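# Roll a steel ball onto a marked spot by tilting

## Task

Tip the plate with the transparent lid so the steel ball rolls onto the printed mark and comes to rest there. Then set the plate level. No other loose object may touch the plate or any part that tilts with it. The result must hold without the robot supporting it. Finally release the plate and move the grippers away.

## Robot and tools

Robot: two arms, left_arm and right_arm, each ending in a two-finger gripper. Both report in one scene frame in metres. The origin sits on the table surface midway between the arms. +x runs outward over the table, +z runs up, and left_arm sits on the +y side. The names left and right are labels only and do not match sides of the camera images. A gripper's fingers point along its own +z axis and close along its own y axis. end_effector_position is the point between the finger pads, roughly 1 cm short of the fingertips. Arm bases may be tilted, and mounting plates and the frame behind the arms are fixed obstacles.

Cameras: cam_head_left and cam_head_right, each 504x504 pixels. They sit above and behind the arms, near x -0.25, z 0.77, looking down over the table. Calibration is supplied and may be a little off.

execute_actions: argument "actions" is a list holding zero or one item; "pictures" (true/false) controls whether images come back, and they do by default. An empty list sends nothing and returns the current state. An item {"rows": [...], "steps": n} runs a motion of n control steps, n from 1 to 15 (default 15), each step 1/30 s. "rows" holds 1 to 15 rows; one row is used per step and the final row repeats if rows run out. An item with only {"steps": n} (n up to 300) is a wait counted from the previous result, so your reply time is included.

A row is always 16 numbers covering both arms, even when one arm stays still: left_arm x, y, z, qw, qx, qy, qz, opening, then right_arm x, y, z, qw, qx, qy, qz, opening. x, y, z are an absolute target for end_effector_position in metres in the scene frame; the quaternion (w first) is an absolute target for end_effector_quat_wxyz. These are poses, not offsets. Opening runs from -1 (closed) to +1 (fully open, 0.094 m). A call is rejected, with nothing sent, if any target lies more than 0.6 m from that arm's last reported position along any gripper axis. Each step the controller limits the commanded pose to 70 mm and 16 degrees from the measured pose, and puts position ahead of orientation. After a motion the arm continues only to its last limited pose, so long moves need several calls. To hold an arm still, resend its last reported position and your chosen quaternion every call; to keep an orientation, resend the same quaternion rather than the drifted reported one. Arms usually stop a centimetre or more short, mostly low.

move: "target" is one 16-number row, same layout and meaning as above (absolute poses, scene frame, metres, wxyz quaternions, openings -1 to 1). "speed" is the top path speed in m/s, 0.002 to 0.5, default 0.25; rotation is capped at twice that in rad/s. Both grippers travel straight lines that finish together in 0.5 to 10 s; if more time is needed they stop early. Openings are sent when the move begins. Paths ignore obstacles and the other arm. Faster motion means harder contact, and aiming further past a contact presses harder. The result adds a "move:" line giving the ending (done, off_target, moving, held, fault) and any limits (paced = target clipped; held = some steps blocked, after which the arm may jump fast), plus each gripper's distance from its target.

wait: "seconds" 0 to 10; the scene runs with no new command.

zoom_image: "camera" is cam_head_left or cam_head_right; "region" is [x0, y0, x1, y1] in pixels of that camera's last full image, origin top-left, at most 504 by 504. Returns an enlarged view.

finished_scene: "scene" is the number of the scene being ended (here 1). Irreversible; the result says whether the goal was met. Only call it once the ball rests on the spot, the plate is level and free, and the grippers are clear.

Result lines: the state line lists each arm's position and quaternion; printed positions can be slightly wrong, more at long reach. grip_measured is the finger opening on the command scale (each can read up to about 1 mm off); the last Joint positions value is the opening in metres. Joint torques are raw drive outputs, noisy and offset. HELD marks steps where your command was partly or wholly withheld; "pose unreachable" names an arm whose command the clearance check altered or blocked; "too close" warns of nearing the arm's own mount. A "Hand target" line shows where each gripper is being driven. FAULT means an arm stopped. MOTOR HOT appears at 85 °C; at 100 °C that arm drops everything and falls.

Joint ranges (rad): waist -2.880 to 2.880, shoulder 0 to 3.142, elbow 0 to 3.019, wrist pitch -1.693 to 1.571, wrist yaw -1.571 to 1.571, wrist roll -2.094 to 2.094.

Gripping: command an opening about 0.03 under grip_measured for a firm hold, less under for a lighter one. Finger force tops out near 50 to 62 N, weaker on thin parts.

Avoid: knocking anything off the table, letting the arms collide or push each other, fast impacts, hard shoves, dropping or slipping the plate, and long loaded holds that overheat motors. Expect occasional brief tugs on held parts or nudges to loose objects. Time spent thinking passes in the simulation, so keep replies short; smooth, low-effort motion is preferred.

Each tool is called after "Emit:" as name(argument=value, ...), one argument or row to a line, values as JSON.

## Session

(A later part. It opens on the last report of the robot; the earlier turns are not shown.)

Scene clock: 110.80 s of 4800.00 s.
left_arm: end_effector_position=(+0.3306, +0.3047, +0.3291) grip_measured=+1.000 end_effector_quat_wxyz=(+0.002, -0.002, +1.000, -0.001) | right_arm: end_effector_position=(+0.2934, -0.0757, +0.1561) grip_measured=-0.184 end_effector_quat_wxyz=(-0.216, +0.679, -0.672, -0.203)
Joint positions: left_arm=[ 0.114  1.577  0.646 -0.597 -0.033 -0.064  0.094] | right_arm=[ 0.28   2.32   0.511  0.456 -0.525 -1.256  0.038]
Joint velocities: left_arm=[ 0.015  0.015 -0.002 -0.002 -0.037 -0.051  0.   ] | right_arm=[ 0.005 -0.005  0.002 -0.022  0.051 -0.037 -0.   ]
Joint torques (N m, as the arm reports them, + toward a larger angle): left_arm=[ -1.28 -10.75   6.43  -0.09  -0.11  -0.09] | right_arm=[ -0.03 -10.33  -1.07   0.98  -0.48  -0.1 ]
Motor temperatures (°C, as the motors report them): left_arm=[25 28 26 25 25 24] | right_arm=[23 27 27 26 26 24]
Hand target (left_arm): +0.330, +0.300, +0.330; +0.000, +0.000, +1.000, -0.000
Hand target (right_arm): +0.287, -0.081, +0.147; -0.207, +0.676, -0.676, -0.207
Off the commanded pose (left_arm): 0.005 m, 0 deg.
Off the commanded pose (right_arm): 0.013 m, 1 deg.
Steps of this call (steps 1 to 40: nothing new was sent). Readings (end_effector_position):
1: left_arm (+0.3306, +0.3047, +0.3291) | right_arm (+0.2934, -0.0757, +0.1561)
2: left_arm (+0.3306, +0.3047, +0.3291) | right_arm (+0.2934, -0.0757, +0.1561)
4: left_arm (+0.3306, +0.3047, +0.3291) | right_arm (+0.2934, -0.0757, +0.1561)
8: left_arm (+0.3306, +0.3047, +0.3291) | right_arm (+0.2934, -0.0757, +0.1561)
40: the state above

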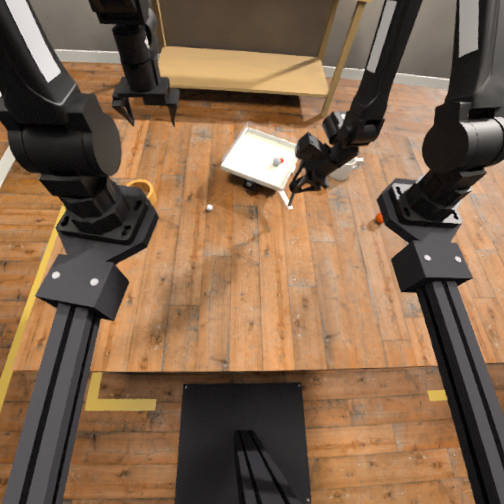

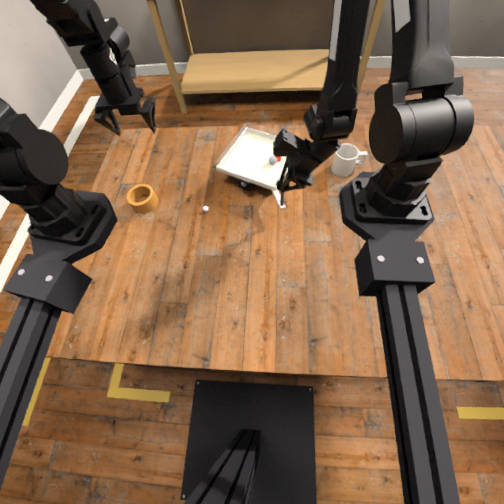

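Emit:
execute_actions(
  actions=[
    {"rows":[[0.33,0.3,0.33,0,0,1,0,1,0.291,-0.063,0.161,0.21,-0.675,0.675,0.21,-0.21]]},
  ],
)

Emit:
execute_actions(
  actions=[
    {"rows":[[0.33,0.3,0.33,0,0,1,0,1,0.287,-0.080,0.1467,0.207,-0.676,0.676,0.207,-0.21]]},
  ],
)

Emit:
execute_actions(
  actions=[
    {"steps":60},
  ],
)

Emit:
zoom_image(
  camera="cam_head_left",
  region=[200,100,330,230],
)

Scene clock: 115.07 s of 4800.00 s.
left_arm: end_effector_position=(+0.3306, +0.3047, +0.3291) grip_measured=+1.000 end_effector_quat_wxyz=(+0.002, -0.002, +1.000, -0.001) | right_arm: end_effector_position=(+0.2933, -0.0739, +0.1566) grip_measured=-0.184 end_effector_quat_wxyz=(-0.211, +0.678, -0.676, -0.198)
Joint positions: left_arm=[ 0.114  1.577  0.646 -0.597 -0.033 -0.064  0.094] | right_arm=[ 0.295  2.313  0.509  0.456 -0.508 -1.235  0.038]
Joint velocities: left_arm=[-0.005  0.005 -0.002  0.002  0.066 -0.051  0.   ] | right_arm=[-0.005 -0.005 -0.007 -0.002  0.022  0.037  0.   ]
Joint torques (N m, as the arm reports them, + toward a larger angle): left_arm=[ -1.4  -10.92   6.48  -0.12  -0.11  -0.1 ] | right_arm=[  3.76 -14.04  -1.3    0.51  -1.05   0.46]
Motor temperatures (°C, as the motors report them): left_arm=[25 28 26 25 25 24] | right_arm=[23 27 27 26 26 24]
Hand target (left_arm): +0.330, +0.300, +0.330; +0.000, +0.000, +1.000, -0.000
Hand target (right_arm): +0.291, -0.063, +0.161; -0.210, +0.675, -0.675, -0.210
Off the commanded pose (left_arm): 0.005 m, 0 deg.
Off the commanded pose (right_arm): 0.012 m, 1 deg.
Steps of this call (steps 1 to 113: nothing new was sent; steps 114 to 128: all 15 steps of this action). Readings (end_effector_position):
114: left_arm (+0.3306, +0.3047, +0.3291) | right_arm (+0.2930, -0.0753, +0.1561)
115: left_arm (+0.3306, +0.3047, +0.3291) | right_arm (+0.2933, -0.0750, +0.1560)
117: left_arm (+0.3306, +0.3047, +0.3291) | right_arm (+0.2934, -0.0743, +0.1561)
121: left_arm (+0.3306, +0.3047, +0.3291) | right_arm (+0.2933, -0.0739, +0.1566)
128: the state above

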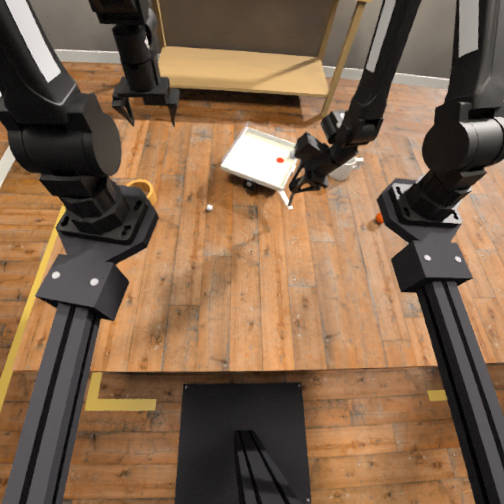

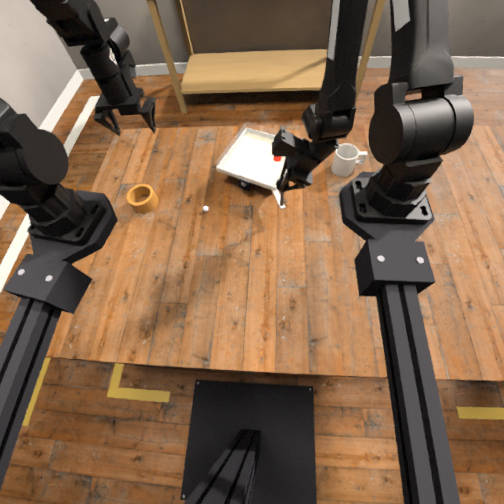

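Scene clock: 115.57 s of 4800.00 s.
left_arm: end_effector_position=(+0.3306, +0.3047, +0.3291) grip_measured=+1.000 end_effector_quat_wxyz=(+0.002, -0.002, +1.000, -0.001) | right_arm: end_effector_position=(+0.2932, -0.0755, +0.1562) grip_measured=-0.184 end_effector_quat_wxyz=(-0.215, +0.679, -0.672, -0.202)
Joint positions: left_arm=[ 0.114  1.577  0.646 -0.597 -0.033 -0.064  0.094] | right_arm=[ 0.282  2.319  0.51   0.457 -0.522 -1.253  0.038]
Joint velocities: left_arm=[-0.015 -0.005 -0.002  0.002 -0.022 -0.007  0.   ] | right_arm=[-0.005 -0.015  0.022 -0.007  0.051 -0.022  0.   ]
Joint torques (N m, as the arm reports them, + toward a larger angle): left_arm=[ -1.42 -11.18   6.39   0.03  -0.07  -0.08] | right_arm=[  0.08 -10.28  -1.02   0.99  -0.56  -0.08]
Motor temperatures (°C, as the motors report them): left_arm=[25 28 26 25 25 24] | right_arm=[23 27 27 26 26 24]
Hand target (left_arm): +0.330, +0.300, +0.330; +0.000, +0.000, +1.000, -0.000
Hand target (right_arm): +0.287, -0.080, +0.147; -0.207, +0.676, -0.676, -0.207
Off the commanded pose (left_arm): 0.005 m, 0 deg.
Off the commanded pose (right_arm): 0.012 m, 1 deg.
Steps of this call (steps 1 to 15: all 15 steps of this action). Readings (end_effector_position):
1: left_arm (+0.3306, +0.3047, +0.3291) | right_arm (+0.2935, -0.0744, +0.1565)
2: left_arm (+0.3306, +0.3047, +0.3291) | right_arm (+0.2933, -0.0746, +0.1566)
4: left_arm (+0.3306, +0.3047, +0.3291) | right_arm (+0.2934, -0.0752, +0.1565)
8: left_arm (+0.3306, +0.3047, +0.3291) | right_arm (+0.2932, -0.0755, +0.1562)
15: the state above

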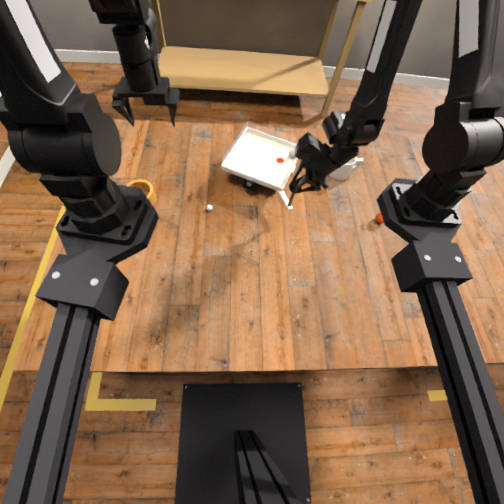

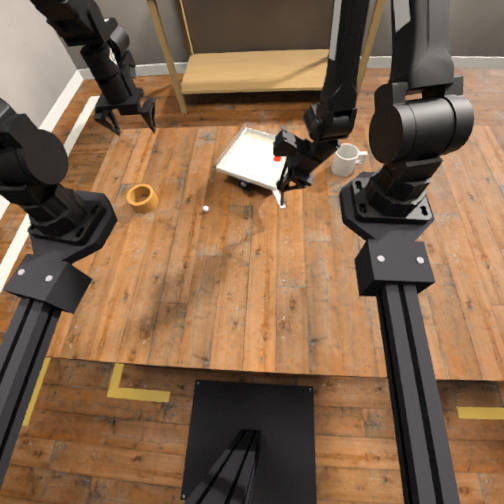

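Scene clock: 117.57 s of 4800.00 s.
left_arm: end_effector_position=(+0.3306, +0.3047, +0.3291) grip_measured=+1.000 end_effector_quat_wxyz=(+0.002, -0.002, +1.000, -0.001) | right_arm: end_effector_position=(+0.2932, -0.0755, +0.1562) grip_measured=-0.184 end_effector_quat_wxyz=(-0.215, +0.679, -0.672, -0.202)
Joint positions: left_arm=[ 0.114  1.577  0.646 -0.597 -0.033 -0.064  0.094] | right_arm=[ 0.282  2.319  0.51   0.457 -0.522 -1.253  0.038]
Joint velocities: left_arm=[-0.015 -0.005 -0.002 -0.017 -0.007  0.007  0.   ] | right_arm=[-0.005 -0.005 -0.002 -0.017  0.022 -0.007 -0.001]
Joint torques (N m, as the arm reports them, + toward a larger angle): left_arm=[ -1.12 -10.98   6.24  -0.09  -0.1   -0.1 ] | right_arm=[  0.14 -10.3   -1.01   0.99  -0.56  -0.08]
Motor temperatures (°C, as the motors report them): left_arm=[25 28 26 25 25 24] | right_arm=[23 27 27 26 26 24]
Hand target (left_arm): +0.330, +0.300, +0.330; +0.000, +0.000, +1.000, -0.000
Hand target (right_arm): +0.287, -0.080, +0.147; -0.207, +0.676, -0.676, -0.207
Off the commanded pose (left_arm): 0.005 m, 0 deg.
Off the commanded pose (right_arm): 0.012 m, 1 deg.
Steps of this call (steps 1 to 60: nothing new was sent). Readings (end_effector_position):
1: left_arm (+0.3306, +0.3047, +0.3291) | right_arm (+0.2932, -0.0755, +0.1562)
2: left_arm (+0.3306, +0.3047, +0.3291) | right_arm (+0.2932, -0.0755, +0.1562)
4: left_arm (+0.3306, +0.3047, +0.3291) | right_arm (+0.2932, -0.0755, +0.1562)
8: left_arm (+0.3306, +0.3047, +0.3291) | right_arm (+0.2932, -0.0755, +0.1562)
60: the state above

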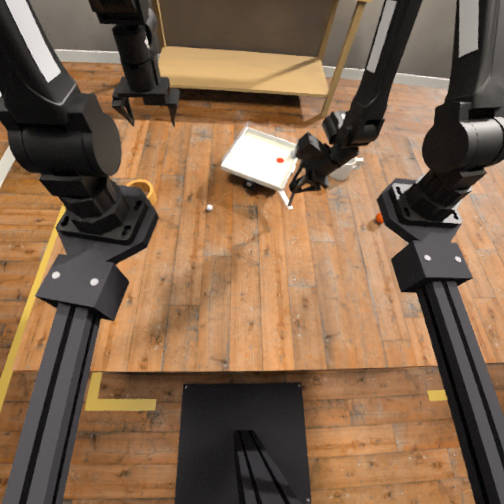

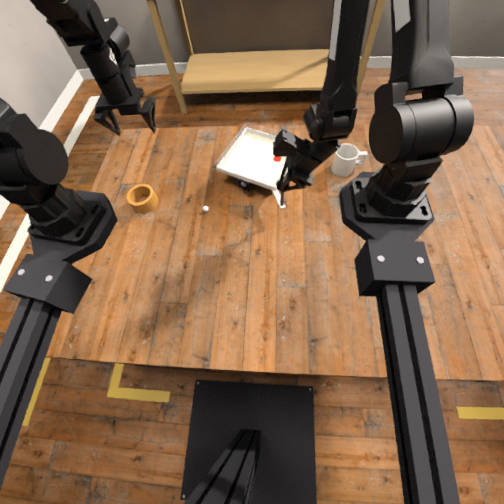

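Region (200, 100, 330, 230) of cam_head_left's 504x504 image, scaled by 3.877, with more detail than that image has.

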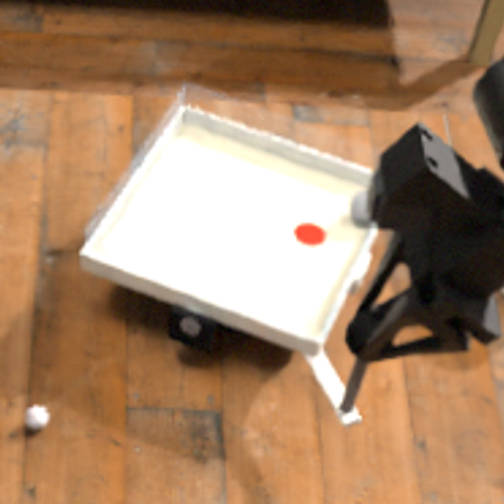

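Emit:
execute_actions(
  actions=[
    {"rows":[[0.33,0.3,0.33,0,0,1,0,1,0.2907,-0.0625,0.1605,0.21,-0.675,0.675,0.21,-0.21]]},
  ],
  pictures=false,
)

Emit:
execute_actions(
  actions=[
    {"steps":25},
  ],
)

Emit:
execute_actions(
  actions=[
    {"rows":[[0.33,0.3,0.33,0,0,1,0,1,0.287,-0.0793,0.147,0.207,-0.676,0.676,0.207,-0.21]]},
  ],
)

Emit:
execute_actions(
  actions=[
    {"steps":60},
  ],
)

Emit:
zoom_image(
  camera="cam_head_left",
  region=[200,100,330,230],
)

Scene clock: 120.60 s of 4800.00 s.
left_arm: end_effector_position=(+0.3306, +0.3047, +0.3291) grip_measured=+1.000 end_effector_quat_wxyz=(+0.002, -0.002, +1.000, -0.001) | right_arm: end_effector_position=(+0.2931, -0.0739, +0.1562) grip_measured=-0.184 end_effector_quat_wxyz=(-0.211, +0.678, -0.676, -0.198)
Joint positions: left_arm=[ 0.114  1.577  0.646 -0.597 -0.033 -0.064  0.094] | right_arm=[ 0.296  2.314  0.509  0.457 -0.507 -1.235  0.038]
Joint velocities: left_arm=[-0.005 -0.005 -0.017  0.002  0.007  0.095  0.   ] | right_arm=[ 0.015 -0.005 -0.002 -0.012 -0.037  0.022 -0.   ]
Joint torques (N m, as the arm reports them, + toward a larger angle): left_arm=[ -0.72 -10.41   6.34   0.12  -0.1   -0.09] | right_arm=[  3.81 -14.01  -1.26   0.61  -1.08   0.49]
Motor temperatures (°C, as the motors report them): left_arm=[25 28 26 25 25 24] | right_arm=[23 27 27 26 26 24]
Hand target (left_arm): +0.330, +0.300, +0.330; +0.000, +0.000, +1.000, -0.000
Hand target (right_arm): +0.291, -0.063, +0.160; -0.210, +0.675, -0.675, -0.210
Off the commanded pose (left_arm): 0.005 m, 0 deg.
Off the commanded pose (right_arm): 0.012 m, 1 deg.
Steps of this call (steps 1 to 76: nothing new was sent; steps 77 to 91: all 15 steps of this action). Readings (end_effector_position):
77: left_arm (+0.3306, +0.3047, +0.3291) | right_arm (+0.2929, -0.0751, +0.1562)
78: left_arm (+0.3306, +0.3047, +0.3291) | right_arm (+0.2930, -0.0748, +0.1560)
80: left_arm (+0.3306, +0.3047, +0.3291) | right_arm (+0.2931, -0.0742, +0.1560)
84: left_arm (+0.3306, +0.3047, +0.3291) | right_arm (+0.2931, -0.0739, +0.1562)
91: the state above

Scene clock: 121.43 s of 4800.00 s.
left_arm: end_effector_position=(+0.3306, +0.3047, +0.3291) grip_measured=+1.000 end_effector_quat_wxyz=(+0.002, -0.002, +1.000, -0.001) | right_arm: end_effector_position=(+0.2931, -0.0739, +0.1562) grip_measured=-0.184 end_effector_quat_wxyz=(-0.211, +0.678, -0.676, -0.198)
Joint positions: left_arm=[ 0.114  1.577  0.646 -0.597 -0.033 -0.064  0.094] | right_arm=[ 0.296  2.314  0.509  0.457 -0.507 -1.235  0.038]
Joint velocities: left_arm=[-0.015 -0.015 -0.007  0.002  0.051  0.037  0.   ] | right_arm=[-0.005 -0.015  0.002  0.032 -0.081 -0.037 -0.001]
Joint torques (N m, as the arm reports them, + toward a larger angle): left_arm=[ -1.22 -10.79   6.37  -0.07  -0.1   -0.07] | right_arm=[  3.82 -13.97  -1.27   0.6   -1.08   0.48]
Motor temperatures (°C, as the motors report them): left_arm=[25 28 26 25 25 24] | right_arm=[23 27 27 26 26 24]
Hand target (left_arm): +0.330, +0.300, +0.330; +0.000, +0.000, +1.000, -0.000
Hand target (right_arm): +0.291, -0.063, +0.160; -0.210, +0.675, -0.675, -0.210
Off the commanded pose (left_arm): 0.005 m, 0 deg.
Off the commanded pose (right_arm): 0.012 m, 1 deg.
Steps of this call (steps 1 to 25: nothing new was sent). Readings (end_effector_position):
1: left_arm (+0.3306, +0.3047, +0.3291) | right_arm (+0.2931, -0.0739, +0.1562)
2: left_arm (+0.3306, +0.3047, +0.3291) | right_arm (+0.2931, -0.0739, +0.1562)
4: left_arm (+0.3306, +0.3047, +0.3291) | right_arm (+0.2931, -0.0739, +0.1562)
8: left_arm (+0.3306, +0.3047, +0.3291) | right_arm (+0.2931, -0.0739, +0.1562)
25: the state above

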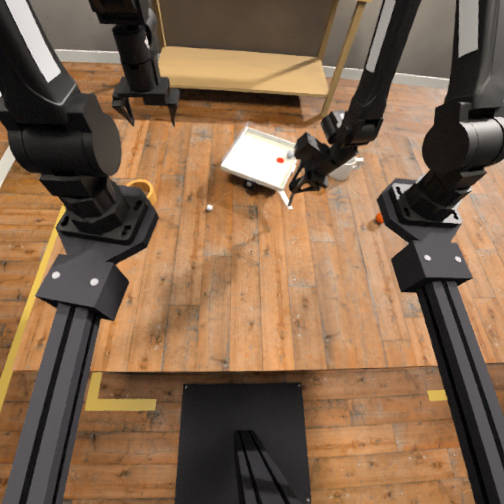

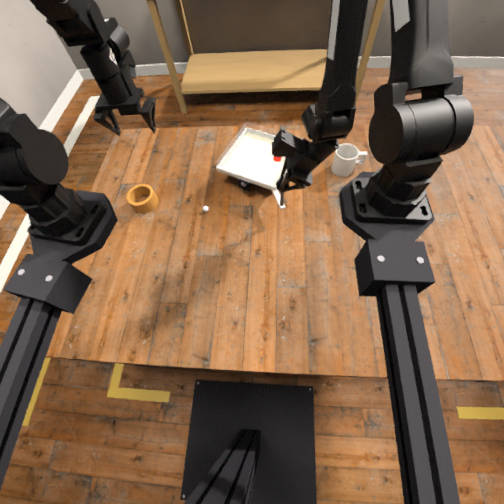

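Scene clock: 121.93 s of 4800.00 s.
left_arm: end_effector_position=(+0.3306, +0.3047, +0.3291) grip_measured=+1.000 end_effector_quat_wxyz=(+0.002, -0.002, +1.000, -0.001) | right_arm: end_effector_position=(+0.2931, -0.0750, +0.1565) grip_measured=-0.184 end_effector_quat_wxyz=(-0.215, +0.679, -0.672, -0.202)
Joint positions: left_arm=[ 0.114  1.577  0.646 -0.597 -0.033 -0.064  0.094] | right_arm=[ 0.284  2.318  0.509  0.459 -0.521 -1.251  0.038]
Joint velocities: left_arm=[-0.005 -0.005 -0.017 -0.007 -0.037 -0.007  0.   ] | right_arm=[ 0.005  0.005 -0.012  0.002 -0.11  -0.139  0.   ]
Joint torques (N m, as the arm reports them, + toward a larger angle): left_arm=[ -1.1  -11.07   6.41  -0.04  -0.06  -0.07] | right_arm=[  0.16 -10.3   -0.95   0.99  -0.57  -0.08]
Motor temperatures (°C, as the motors report them): left_arm=[25 28 26 25 25 24] | right_arm=[23 27 27 26 26 24]
Hand target (left_arm): +0.330, +0.300, +0.330; +0.000, +0.000, +1.000, -0.000
Hand target (right_arm): +0.287, -0.079, +0.147; -0.207, +0.676, -0.676, -0.207
Off the commanded pose (left_arm): 0.005 m, 0 deg.
Off the commanded pose (right_arm): 0.012 m, 1 deg.
Steps of this call (steps 1 to 15: all 15 steps of this action). Readings (end_effector_position):
1: left_arm (+0.3306, +0.3047, +0.3291) | right_arm (+0.2933, -0.0742, +0.1563)
2: left_arm (+0.3306, +0.3047, +0.3291) | right_arm (+0.2932, -0.0745, +0.1563)
4: left_arm (+0.3306, +0.3047, +0.3291) | right_arm (+0.2931, -0.0749, +0.1565)
8: left_arm (+0.3306, +0.3047, +0.3291) | right_arm (+0.2931, -0.0750, +0.1565)
15: the state above

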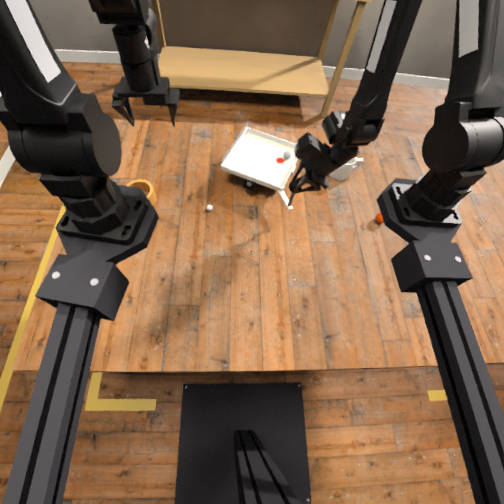

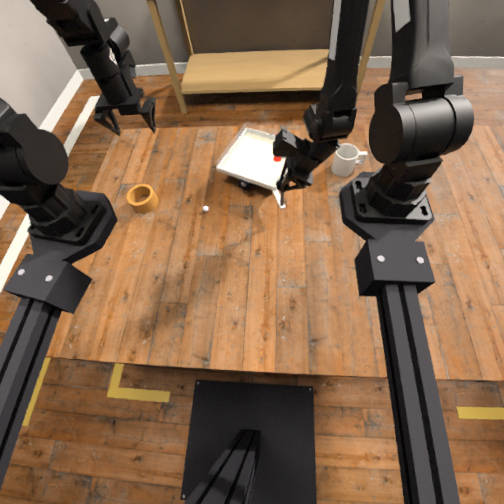

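Scene clock: 123.93 s of 4800.00 s.
left_arm: end_effector_position=(+0.3306, +0.3047, +0.3291) grip_measured=+1.000 end_effector_quat_wxyz=(+0.002, -0.002, +1.000, -0.001) | right_arm: end_effector_position=(+0.2931, -0.0750, +0.1565) grip_measured=-0.184 end_effector_quat_wxyz=(-0.215, +0.679, -0.672, -0.202)
Joint positions: left_arm=[ 0.114  1.577  0.646 -0.597 -0.033 -0.064  0.094] | right_arm=[ 0.284  2.318  0.509  0.459 -0.521 -1.251  0.038]
Joint velocities: left_arm=[-0.005 -0.005  0.002  0.007 -0.037  0.022  0.   ] | right_arm=[-0.005 -0.015  0.032 -0.002  0.007  0.066 -0.001]
Joint torques (N m, as the arm reports them, + toward a larger angle): left_arm=[ -0.71 -11.03   6.31   0.    -0.1   -0.11] | right_arm=[  0.15 -10.26  -0.96   1.    -0.57  -0.08]
Motor temperatures (°C, as the motors report them): left_arm=[25 28 26 25 25 24] | right_arm=[23 27 27 26 26 24]
Hand target (left_arm): +0.330, +0.300, +0.330; +0.000, +0.000, +1.000, -0.000
Hand target (right_arm): +0.287, -0.079, +0.147; -0.207, +0.676, -0.676, -0.207
Off the commanded pose (left_arm): 0.005 m, 0 deg.
Off the commanded pose (right_arm): 0.012 m, 1 deg.
Steps of this call (steps 1 to 60: nothing new was sent). Readings (end_effector_position):
1: left_arm (+0.3306, +0.3047, +0.3291) | right_arm (+0.2931, -0.0750, +0.1565)
2: left_arm (+0.3306, +0.3047, +0.3291) | right_arm (+0.2931, -0.0750, +0.1565)
4: left_arm (+0.3306, +0.3047, +0.3291) | right_arm (+0.2931, -0.0750, +0.1565)
8: left_arm (+0.3306, +0.3047, +0.3291) | right_arm (+0.2931, -0.0750, +0.1565)
60: the state above

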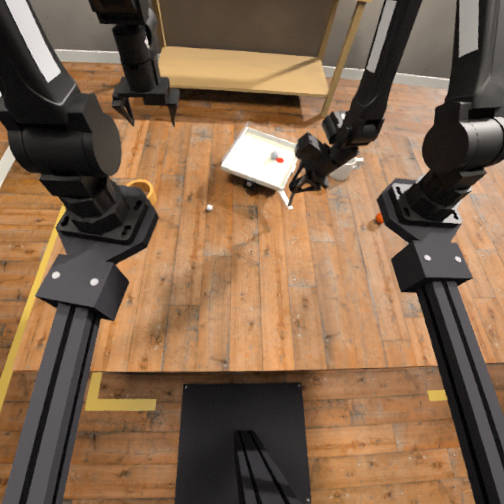

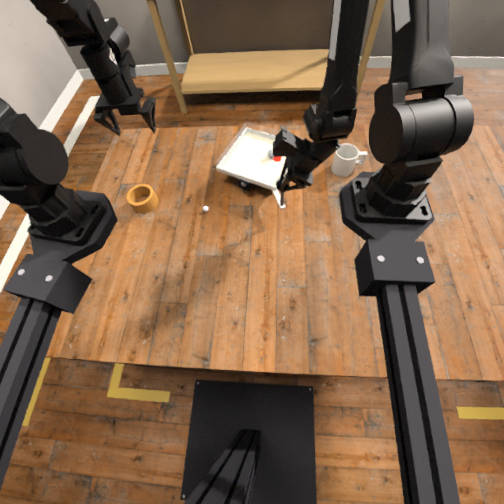

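Region (200, 100, 330, 230) of cam_head_left's 504x504 image, scaled by 3.877, with more detail than that image has.

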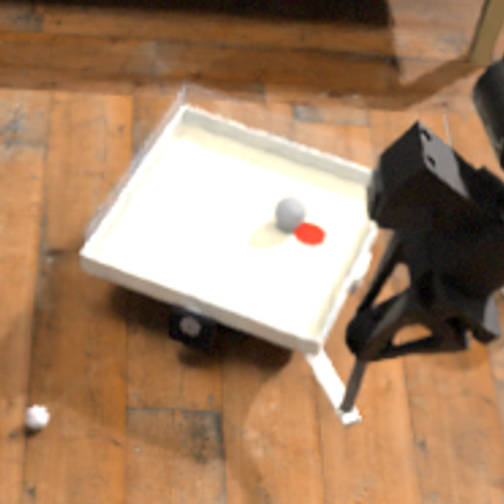

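At the −u threshold; nudge +u.

Emit:
execute_actions(
  actions=[
    {"rows":[[0.33,0.3,0.33,0,0,1,0,1,0.2868,-0.0797,0.1462,0.207,-0.676,0.676,0.207,-0.21]]},
  ],
)

Emit:
execute_actions(
  actions=[
    {"steps":40},
  ],
)

Scene clock: 126.17 s of 4800.00 s.
left_arm: end_effector_position=(+0.3306, +0.3047, +0.3291) grip_measured=+1.000 end_effector_quat_wxyz=(+0.002, -0.002, +1.000, -0.001) | right_arm: end_effector_position=(+0.2931, -0.0750, +0.1565) grip_measured=-0.184 end_effector_quat_wxyz=(-0.216, +0.679, -0.672, -0.202)
Joint positions: left_arm=[ 0.114  1.577  0.646 -0.597 -0.033 -0.064  0.094] | right_arm=[ 0.284  2.318  0.509  0.459 -0.522 -1.251  0.038]
Joint velocities: left_arm=[ 0.005  0.015 -0.007 -0.012 -0.081 -0.037  0.   ] | right_arm=[-0.005 -0.005 -0.012 -0.002  0.066 -0.037  0.   ]
Joint torques (N m, as the arm reports them, + toward a larger angle): left_arm=[ -1.02 -11.33   6.39   0.06  -0.09  -0.12] | right_arm=[  0.06 -10.08  -0.91   1.01  -0.56  -0.09]
Motor temperatures (°C, as the motors report them): left_arm=[25 28 26 25 25 24] | right_arm=[23 27 27 26 26 24]
Hand target (left_arm): +0.330, +0.300, +0.330; +0.000, +0.000, +1.000, -0.000
Hand target (right_arm): +0.286, -0.080, +0.147; -0.207, +0.676, -0.676, -0.207
Off the commanded pose (left_arm): 0.005 m, 0 deg.
Off the commanded pose (right_arm): 0.013 m, 1 deg.
Steps of this call (steps 1 to 52: nothing new was sent; steps 53 to 67: all 15 steps of this action). Readings (end_effector_position):
53: left_arm (+0.3306, +0.3047, +0.3291) | right_arm (+0.2931, -0.0750, +0.1565)
54: left_arm (+0.3306, +0.3047, +0.3291) | right_arm (+0.2930, -0.0750, +0.1565)
56: left_arm (+0.3306, +0.3047, +0.3291) | right_arm (+0.2931, -0.0750, +0.1565)
60: left_arm (+0.3306, +0.3047, +0.3291) | right_arm (+0.2931, -0.0750, +0.1565)
67: the state above

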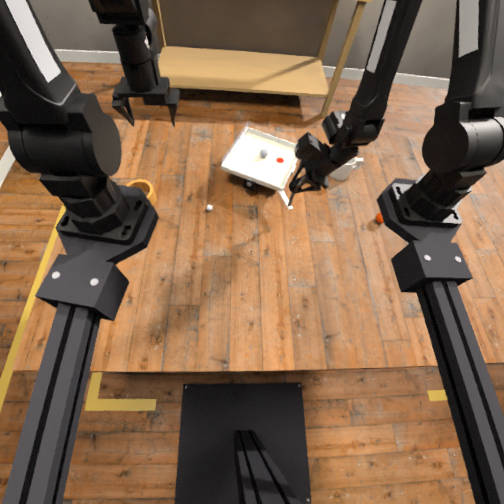

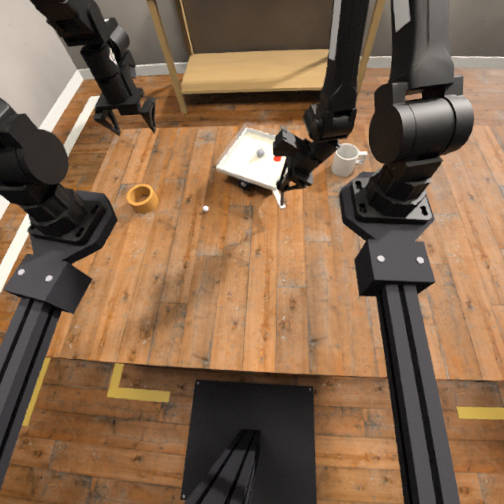

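Scene clock: 127.50 s of 4800.00 s.
left_arm: end_effector_position=(+0.3306, +0.3047, +0.3291) grip_measured=+1.000 end_effector_quat_wxyz=(+0.002, -0.002, +1.000, -0.001) | right_arm: end_effector_position=(+0.2931, -0.0750, +0.1565) grip_measured=-0.184 end_effector_quat_wxyz=(-0.216, +0.679, -0.672, -0.202)
Joint positions: left_arm=[ 0.114  1.577  0.646 -0.597 -0.033 -0.064  0.094] | right_arm=[ 0.284  2.318  0.509  0.459 -0.522 -1.251  0.038]
Joint velocities: left_arm=[-0.015  0.015  0.007 -0.012  0.051 -0.007  0.   ] | right_arm=[-0.005 -0.024 -0.017 -0.007  0.007 -0.051 -0.001]
Joint torques (N m, as the arm reports them, + toward a larger angle): left_arm=[ -0.77 -11.02   6.28   0.14  -0.11  -0.1 ] | right_arm=[  0.04 -10.08  -0.91   1.01  -0.56  -0.09]
Motor temperatures (°C, as the motors report them): left_arm=[25 28 26 25 25 24] | right_arm=[23 27 27 26 26 24]
Hand target (left_arm): +0.330, +0.300, +0.330; +0.000, +0.000, +1.000, -0.000
Hand target (right_arm): +0.286, -0.080, +0.147; -0.207, +0.676, -0.676, -0.207
Off the commanded pose (left_arm): 0.005 m, 0 deg.
Off the commanded pose (right_arm): 0.013 m, 1 deg.
Steps of this call (steps 1 to 40: nothing new was sent). Readings (end_effector_position):
1: left_arm (+0.3306, +0.3047, +0.3291) | right_arm (+0.2931, -0.0750, +0.1565)
2: left_arm (+0.3306, +0.3047, +0.3291) | right_arm (+0.2931, -0.0750, +0.1565)
4: left_arm (+0.3306, +0.3047, +0.3291) | right_arm (+0.2931, -0.0750, +0.1565)
8: left_arm (+0.3306, +0.3047, +0.3291) | right_arm (+0.2931, -0.0750, +0.1565)
40: the state above

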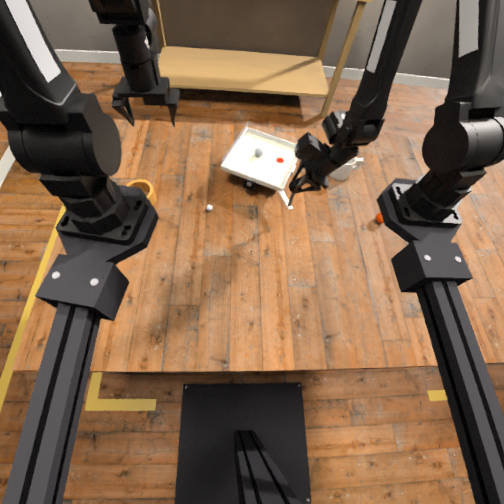

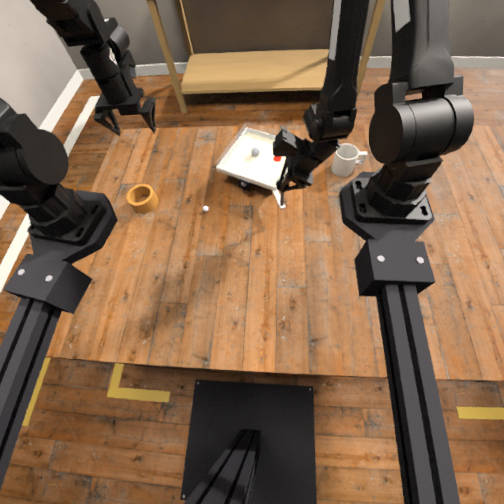

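Emit:
execute_actions(
  actions=[
    {"rows":[[0.33,0.3,0.33,0,0,1,0,1,0.2868,-0.0825,0.145,0.207,-0.676,0.676,0.207,-0.21]]},
  ],
)

Emit:
execute_actions(
  actions=[
    {"steps":20},
  ],
)

Emit:
execute_actions(
  actions=[
    {"rows":[[0.33,0.3,0.33,0,0,1,0,1,0.2907,-0.0625,0.1605,0.21,-0.675,0.675,0.21,-0.21]]},
  ],
)

Emit:
execute_actions(
  actions=[
    {"rows":[[0.33,0.3,0.33,0,0,1,0,1,0.287,-0.0797,0.1468,0.207,-0.676,0.676,0.207,-0.21]]},
  ],
)

Emit:
execute_actions(
  actions=[
    {"steps":60},
  ],
)

Emit:
zoom_image(
  camera="cam_head_left",
  region=[200,100,330,230],
)

Scene clock: 130.50 s of 4800.00 s.
left_arm: end_effector_position=(+0.3306, +0.3047, +0.3291) grip_measured=+1.000 end_effector_quat_wxyz=(+0.002, -0.002, +1.000, -0.001) | right_arm: end_effector_position=(+0.2931, -0.0759, +0.1556) grip_measured=-0.184 end_effector_quat_wxyz=(-0.217, +0.679, -0.671, -0.204)
Joint positions: left_arm=[ 0.114  1.577  0.646 -0.597 -0.033 -0.064  0.094] | right_arm=[ 0.277  2.324  0.511  0.459 -0.529 -1.26   0.038]
Joint velocities: left_arm=[-0.005  0.005 -0.002 -0.022 -0.081 -0.037  0.   ] | right_arm=[ 0.005 -0.005 -0.002 -0.002  0.095 -0.022  0.   ]
Joint torques (N m, as the arm reports them, + toward a larger angle): left_arm=[ -1.1  -10.81   6.43  -0.11  -0.1   -0.13] | right_arm=[ -0.3  -10.16  -1.03   0.87  -0.35  -0.13]
Motor temperatures (°C, as the motors report them): left_arm=[25 28 26 25 25 24] | right_arm=[23 27 27 26 26 24]
Hand target (left_arm): +0.330, +0.300, +0.330; +0.000, +0.000, +1.000, -0.000
Hand target (right_arm): +0.286, -0.082, +0.145; -0.207, +0.676, -0.676, -0.207
Off the commanded pose (left_arm): 0.005 m, 0 deg.
Off the commanded pose (right_arm): 0.014 m, 1 deg.
Steps of this call (steps 1 to 75: nothing new was sent; steps 76 to 90: all 15 steps of this action). Readings (end_effector_position):
76: left_arm (+0.3306, +0.3047, +0.3291) | right_arm (+0.2931, -0.0751, +0.1565)
77: left_arm (+0.3306, +0.3047, +0.3291) | right_arm (+0.2934, -0.0752, +0.1565)
79: left_arm (+0.3306, +0.3047, +0.3291) | right_arm (+0.2933, -0.0755, +0.1561)
83: left_arm (+0.3306, +0.3047, +0.3291) | right_arm (+0.2931, -0.0759, +0.1556)
90: the state above

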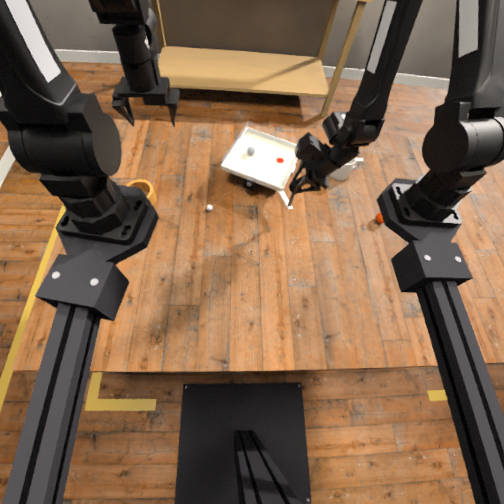

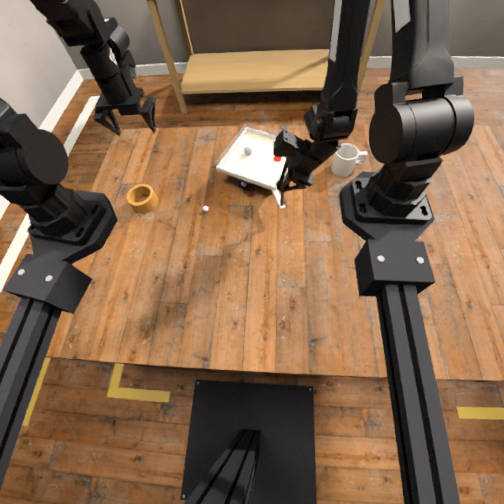

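Scene clock: 131.17 s of 4800.00 s.
left_arm: end_effector_position=(+0.3306, +0.3047, +0.3291) grip_measured=+1.000 end_effector_quat_wxyz=(+0.002, -0.002, +1.000, -0.001) | right_arm: end_effector_position=(+0.2931, -0.0759, +0.1556) grip_measured=-0.184 end_effector_quat_wxyz=(-0.217, +0.679, -0.671, -0.204)
Joint positions: left_arm=[ 0.114  1.577  0.646 -0.597 -0.033 -0.064  0.094] | right_arm=[ 0.277  2.324  0.511  0.459 -0.529 -1.26   0.038]
Joint velocities: left_arm=[-0.005  0.005  0.022 -0.007 -0.007 -0.022  0.   ] | right_arm=[-0.005  0.005  0.012  0.007 -0.037 -0.007  0.001]
Joint torques (N m, as the arm reports them, + toward a larger angle): left_arm=[ -1.42 -10.61   6.48  -0.08  -0.11  -0.1 ] | right_arm=[ -0.28 -10.18  -1.02   0.87  -0.36  -0.13]
Motor temperatures (°C, as the motors report them): left_arm=[25 28 26 25 25 24] | right_arm=[23 27 27 26 26 24]
Hand target (left_arm): +0.330, +0.300, +0.330; +0.000, +0.000, +1.000, -0.000
Hand target (right_arm): +0.286, -0.082, +0.145; -0.207, +0.676, -0.676, -0.207
Off the commanded pose (left_arm): 0.005 m, 0 deg.
Off the commanded pose (right_arm): 0.014 m, 1 deg.
Steps of this call (steps 1 to 20: nothing new was sent). Readings (end_effector_position):
1: left_arm (+0.3306, +0.3047, +0.3291) | right_arm (+0.2931, -0.0759, +0.1556)
2: left_arm (+0.3306, +0.3047, +0.3291) | right_arm (+0.2931, -0.0759, +0.1556)
4: left_arm (+0.3306, +0.3047, +0.3291) | right_arm (+0.2931, -0.0759, +0.1556)
8: left_arm (+0.3306, +0.3047, +0.3291) | right_arm (+0.2931, -0.0759, +0.1556)
20: the state above

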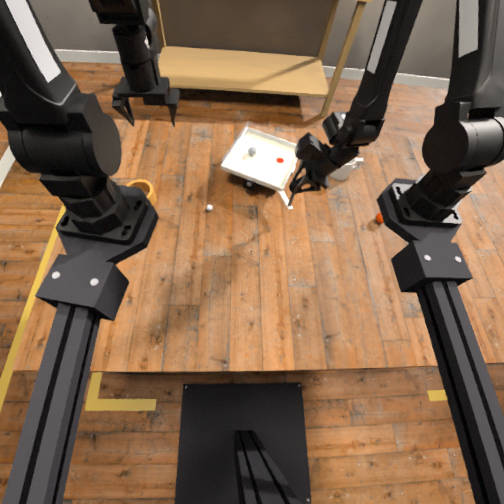

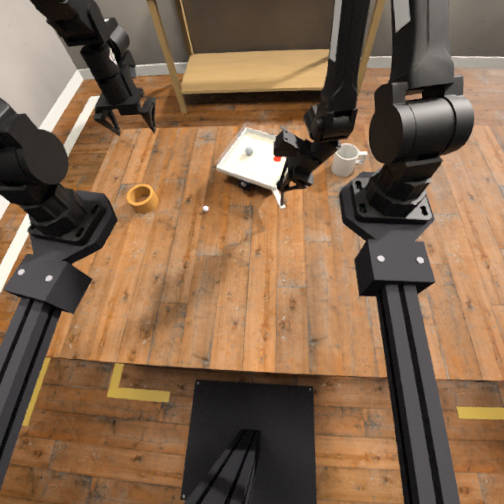

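Scene clock: 131.67 s of 4800.00 s.
left_arm: end_effector_position=(+0.3306, +0.3047, +0.3291) grip_measured=+1.000 end_effector_quat_wxyz=(+0.002, -0.002, +1.000, -0.001) | right_arm: end_effector_position=(+0.2931, -0.0722, +0.1575) grip_measured=-0.184 end_effector_quat_wxyz=(-0.212, +0.678, -0.675, -0.199)
Joint positions: left_arm=[ 0.114  1.577  0.646 -0.597 -0.033 -0.064  0.094] | right_arm=[ 0.3    2.311  0.508  0.459 -0.51  -1.231  0.038]
Joint velocities: left_arm=[-0.005 -0.015 -0.002 -0.012  0.051 -0.037  0.   ] | right_arm=[ 0.005 -0.005  0.002  0.002 -0.051 -0.022 -0.   ]
Joint torques (N m, as the arm reports them, + toward a larger angle): left_arm=[ -0.81 -10.88   6.49  -0.2   -0.1   -0.12] | right_arm=[  3.53 -13.8   -1.13   0.54  -0.96   0.45]
Motor temperatures (°C, as the motors report them): left_arm=[25 28 26 25 25 24] | right_arm=[23 27 27 26 26 24]
Hand target (left_arm): +0.330, +0.300, +0.330; +0.000, +0.000, +1.000, -0.000
Hand target (right_arm): +0.291, -0.063, +0.161; -0.211, +0.675, -0.675, -0.210
Off the commanded pose (left_arm): 0.005 m, 0 deg.
Off the commanded pose (right_arm): 0.010 m, 1 deg.
Steps of this call (steps 1 to 15: all 15 steps of this action). Readings (end_effector_position):
1: left_arm (+0.3306, +0.3047, +0.3291) | right_arm (+0.2929, -0.0753, +0.1557)
2: left_arm (+0.3306, +0.3047, +0.3291) | right_arm (+0.2932, -0.0749, +0.1556)
4: left_arm (+0.3306, +0.3047, +0.3291) | right_arm (+0.2929, -0.0734, +0.1563)
8: left_arm (+0.3306, +0.3047, +0.3291) | right_arm (+0.2931, -0.0722, +0.1575)
15: the state above

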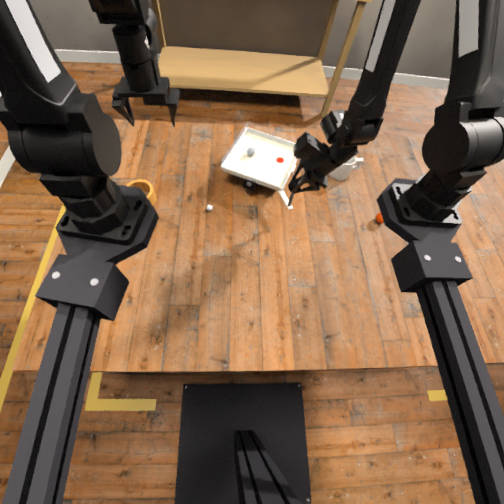

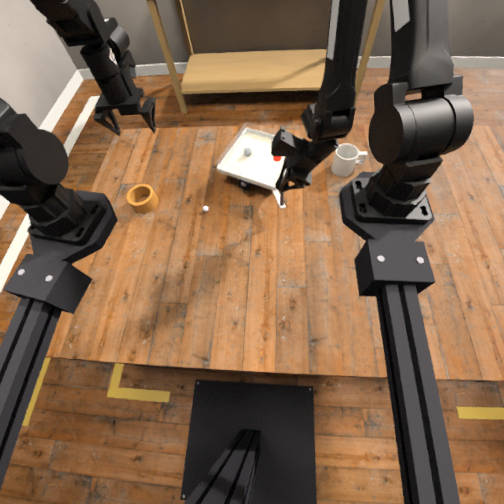

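Scene clock: 132.17 s of 4800.00 s.
left_arm: end_effector_position=(+0.3306, +0.3047, +0.3291) grip_measured=+1.000 end_effector_quat_wxyz=(+0.002, -0.002, +1.000, -0.001) | right_arm: end_effector_position=(+0.2932, -0.0740, +0.1571) grip_measured=-0.184 end_effector_quat_wxyz=(-0.217, +0.679, -0.672, -0.203)
Joint positions: left_arm=[ 0.114  1.577  0.646 -0.597 -0.033 -0.064  0.094] | right_arm=[ 0.286  2.317  0.509  0.46  -0.525 -1.25   0.038]
Joint velocities: left_arm=[-0.005 -0.005 -0.007 -0.017  0.081 -0.007  0.   ] | right_arm=[-0.015 -0.015 -0.007 -0.002  0.022  0.007 -0.   ]
Joint torques (N m, as the arm reports them, + toward a larger angle): left_arm=[ -0.99 -10.74   6.43  -0.17  -0.1   -0.08] | right_arm=[ -0.08 -10.18  -0.94   0.92  -0.44  -0.11]
Motor temperatures (°C, as the motors report them): left_arm=[25 28 26 25 25 24] | right_arm=[23 27 27 26 26 24]
Hand target (left_arm): +0.330, +0.300, +0.330; +0.000, +0.000, +1.000, -0.000
Hand target (right_arm): +0.287, -0.080, +0.147; -0.207, +0.676, -0.676, -0.207
Off the commanded pose (left_arm): 0.005 m, 0 deg.
Off the commanded pose (right_arm): 0.013 m, 1 deg.
Steps of this call (steps 1 to 15: all 15 steps of this action). Readings (end_effector_position):
1: left_arm (+0.3306, +0.3047, +0.3291) | right_arm (+0.2932, -0.0727, +0.1574)
2: left_arm (+0.3306, +0.3047, +0.3291) | right_arm (+0.2931, -0.0730, +0.1576)
4: left_arm (+0.3306, +0.3047, +0.3291) | right_arm (+0.2933, -0.0737, +0.1574)
8: left_arm (+0.3306, +0.3047, +0.3291) | right_arm (+0.2932, -0.0740, +0.1571)
15: the state above

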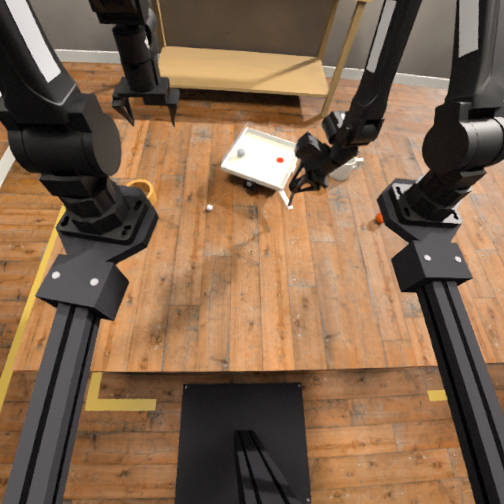

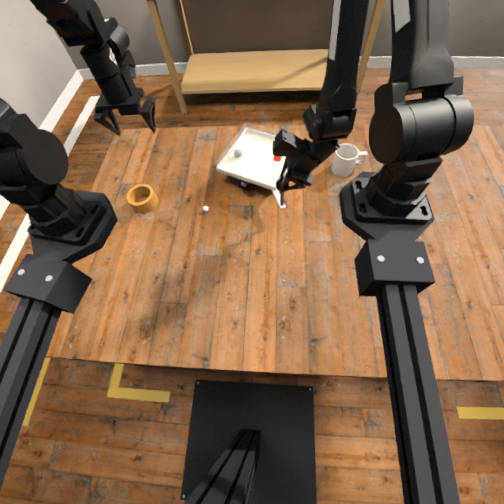

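Scene clock: 134.17 s of 4800.00 s.
left_arm: end_effector_position=(+0.3306, +0.3047, +0.3291) grip_measured=+1.000 end_effector_quat_wxyz=(+0.002, -0.002, +1.000, -0.001) | right_arm: end_effector_position=(+0.2932, -0.0740, +0.1571) grip_measured=-0.184 end_effector_quat_wxyz=(-0.217, +0.679, -0.672, -0.203)
Joint positions: left_arm=[ 0.114  1.577  0.646 -0.597 -0.033 -0.064  0.094] | right_arm=[ 0.286  2.317  0.509  0.46  -0.525 -1.25   0.038]
Joint velocities: left_arm=[-0.015 -0.015 -0.017 -0.022 -0.037 -0.051  0.   ] | right_arm=[-0.005  0.005 -0.007  0.007 -0.081 -0.051 -0.   ]
Joint torques (N m, as the arm reports them, + toward a larger angle): left_arm=[ -1.13 -11.17   6.32  -0.16  -0.08  -0.13] | right_arm=[ -0.1  -10.18  -0.94   0.93  -0.44  -0.1 ]
Motor temperatures (°C, as the motors report them): left_arm=[25 28 26 25 25 24] | right_arm=[23 27 27 26 26 24]
Hand target (left_arm): +0.330, +0.300, +0.330; +0.000, +0.000, +1.000, -0.000
Hand target (right_arm): +0.287, -0.080, +0.147; -0.207, +0.676, -0.676, -0.207
Off the commanded pose (left_arm): 0.005 m, 0 deg.
Off the commanded pose (right_arm): 0.013 m, 1 deg.
Steps of this call (steps 1 to 60: nothing new was sent). Readings (end_effector_position):
1: left_arm (+0.3306, +0.3047, +0.3291) | right_arm (+0.2932, -0.0740, +0.1571)
2: left_arm (+0.3306, +0.3047, +0.3291) | right_arm (+0.2932, -0.0740, +0.1571)
4: left_arm (+0.3306, +0.3047, +0.3291) | right_arm (+0.2932, -0.0740, +0.1571)
8: left_arm (+0.3306, +0.3047, +0.3291) | right_arm (+0.2932, -0.0740, +0.1571)
60: the state above

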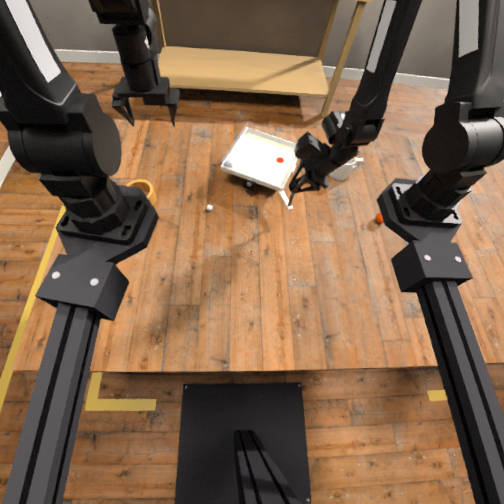

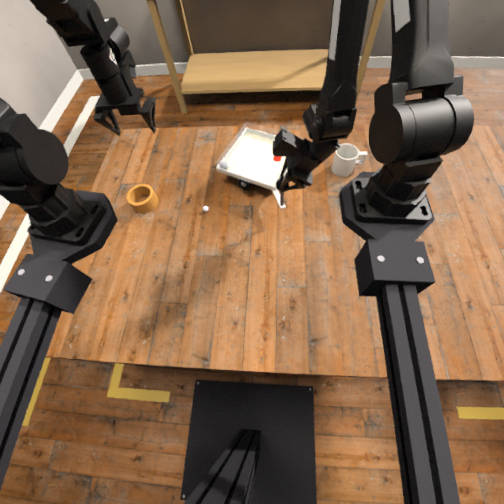

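Region (200, 100, 330, 230) of cam_head_left's 504x504 image, scaled by 3.877, with more detail than that image has.

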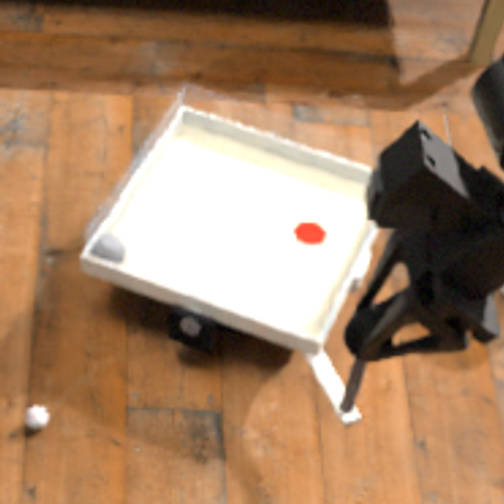

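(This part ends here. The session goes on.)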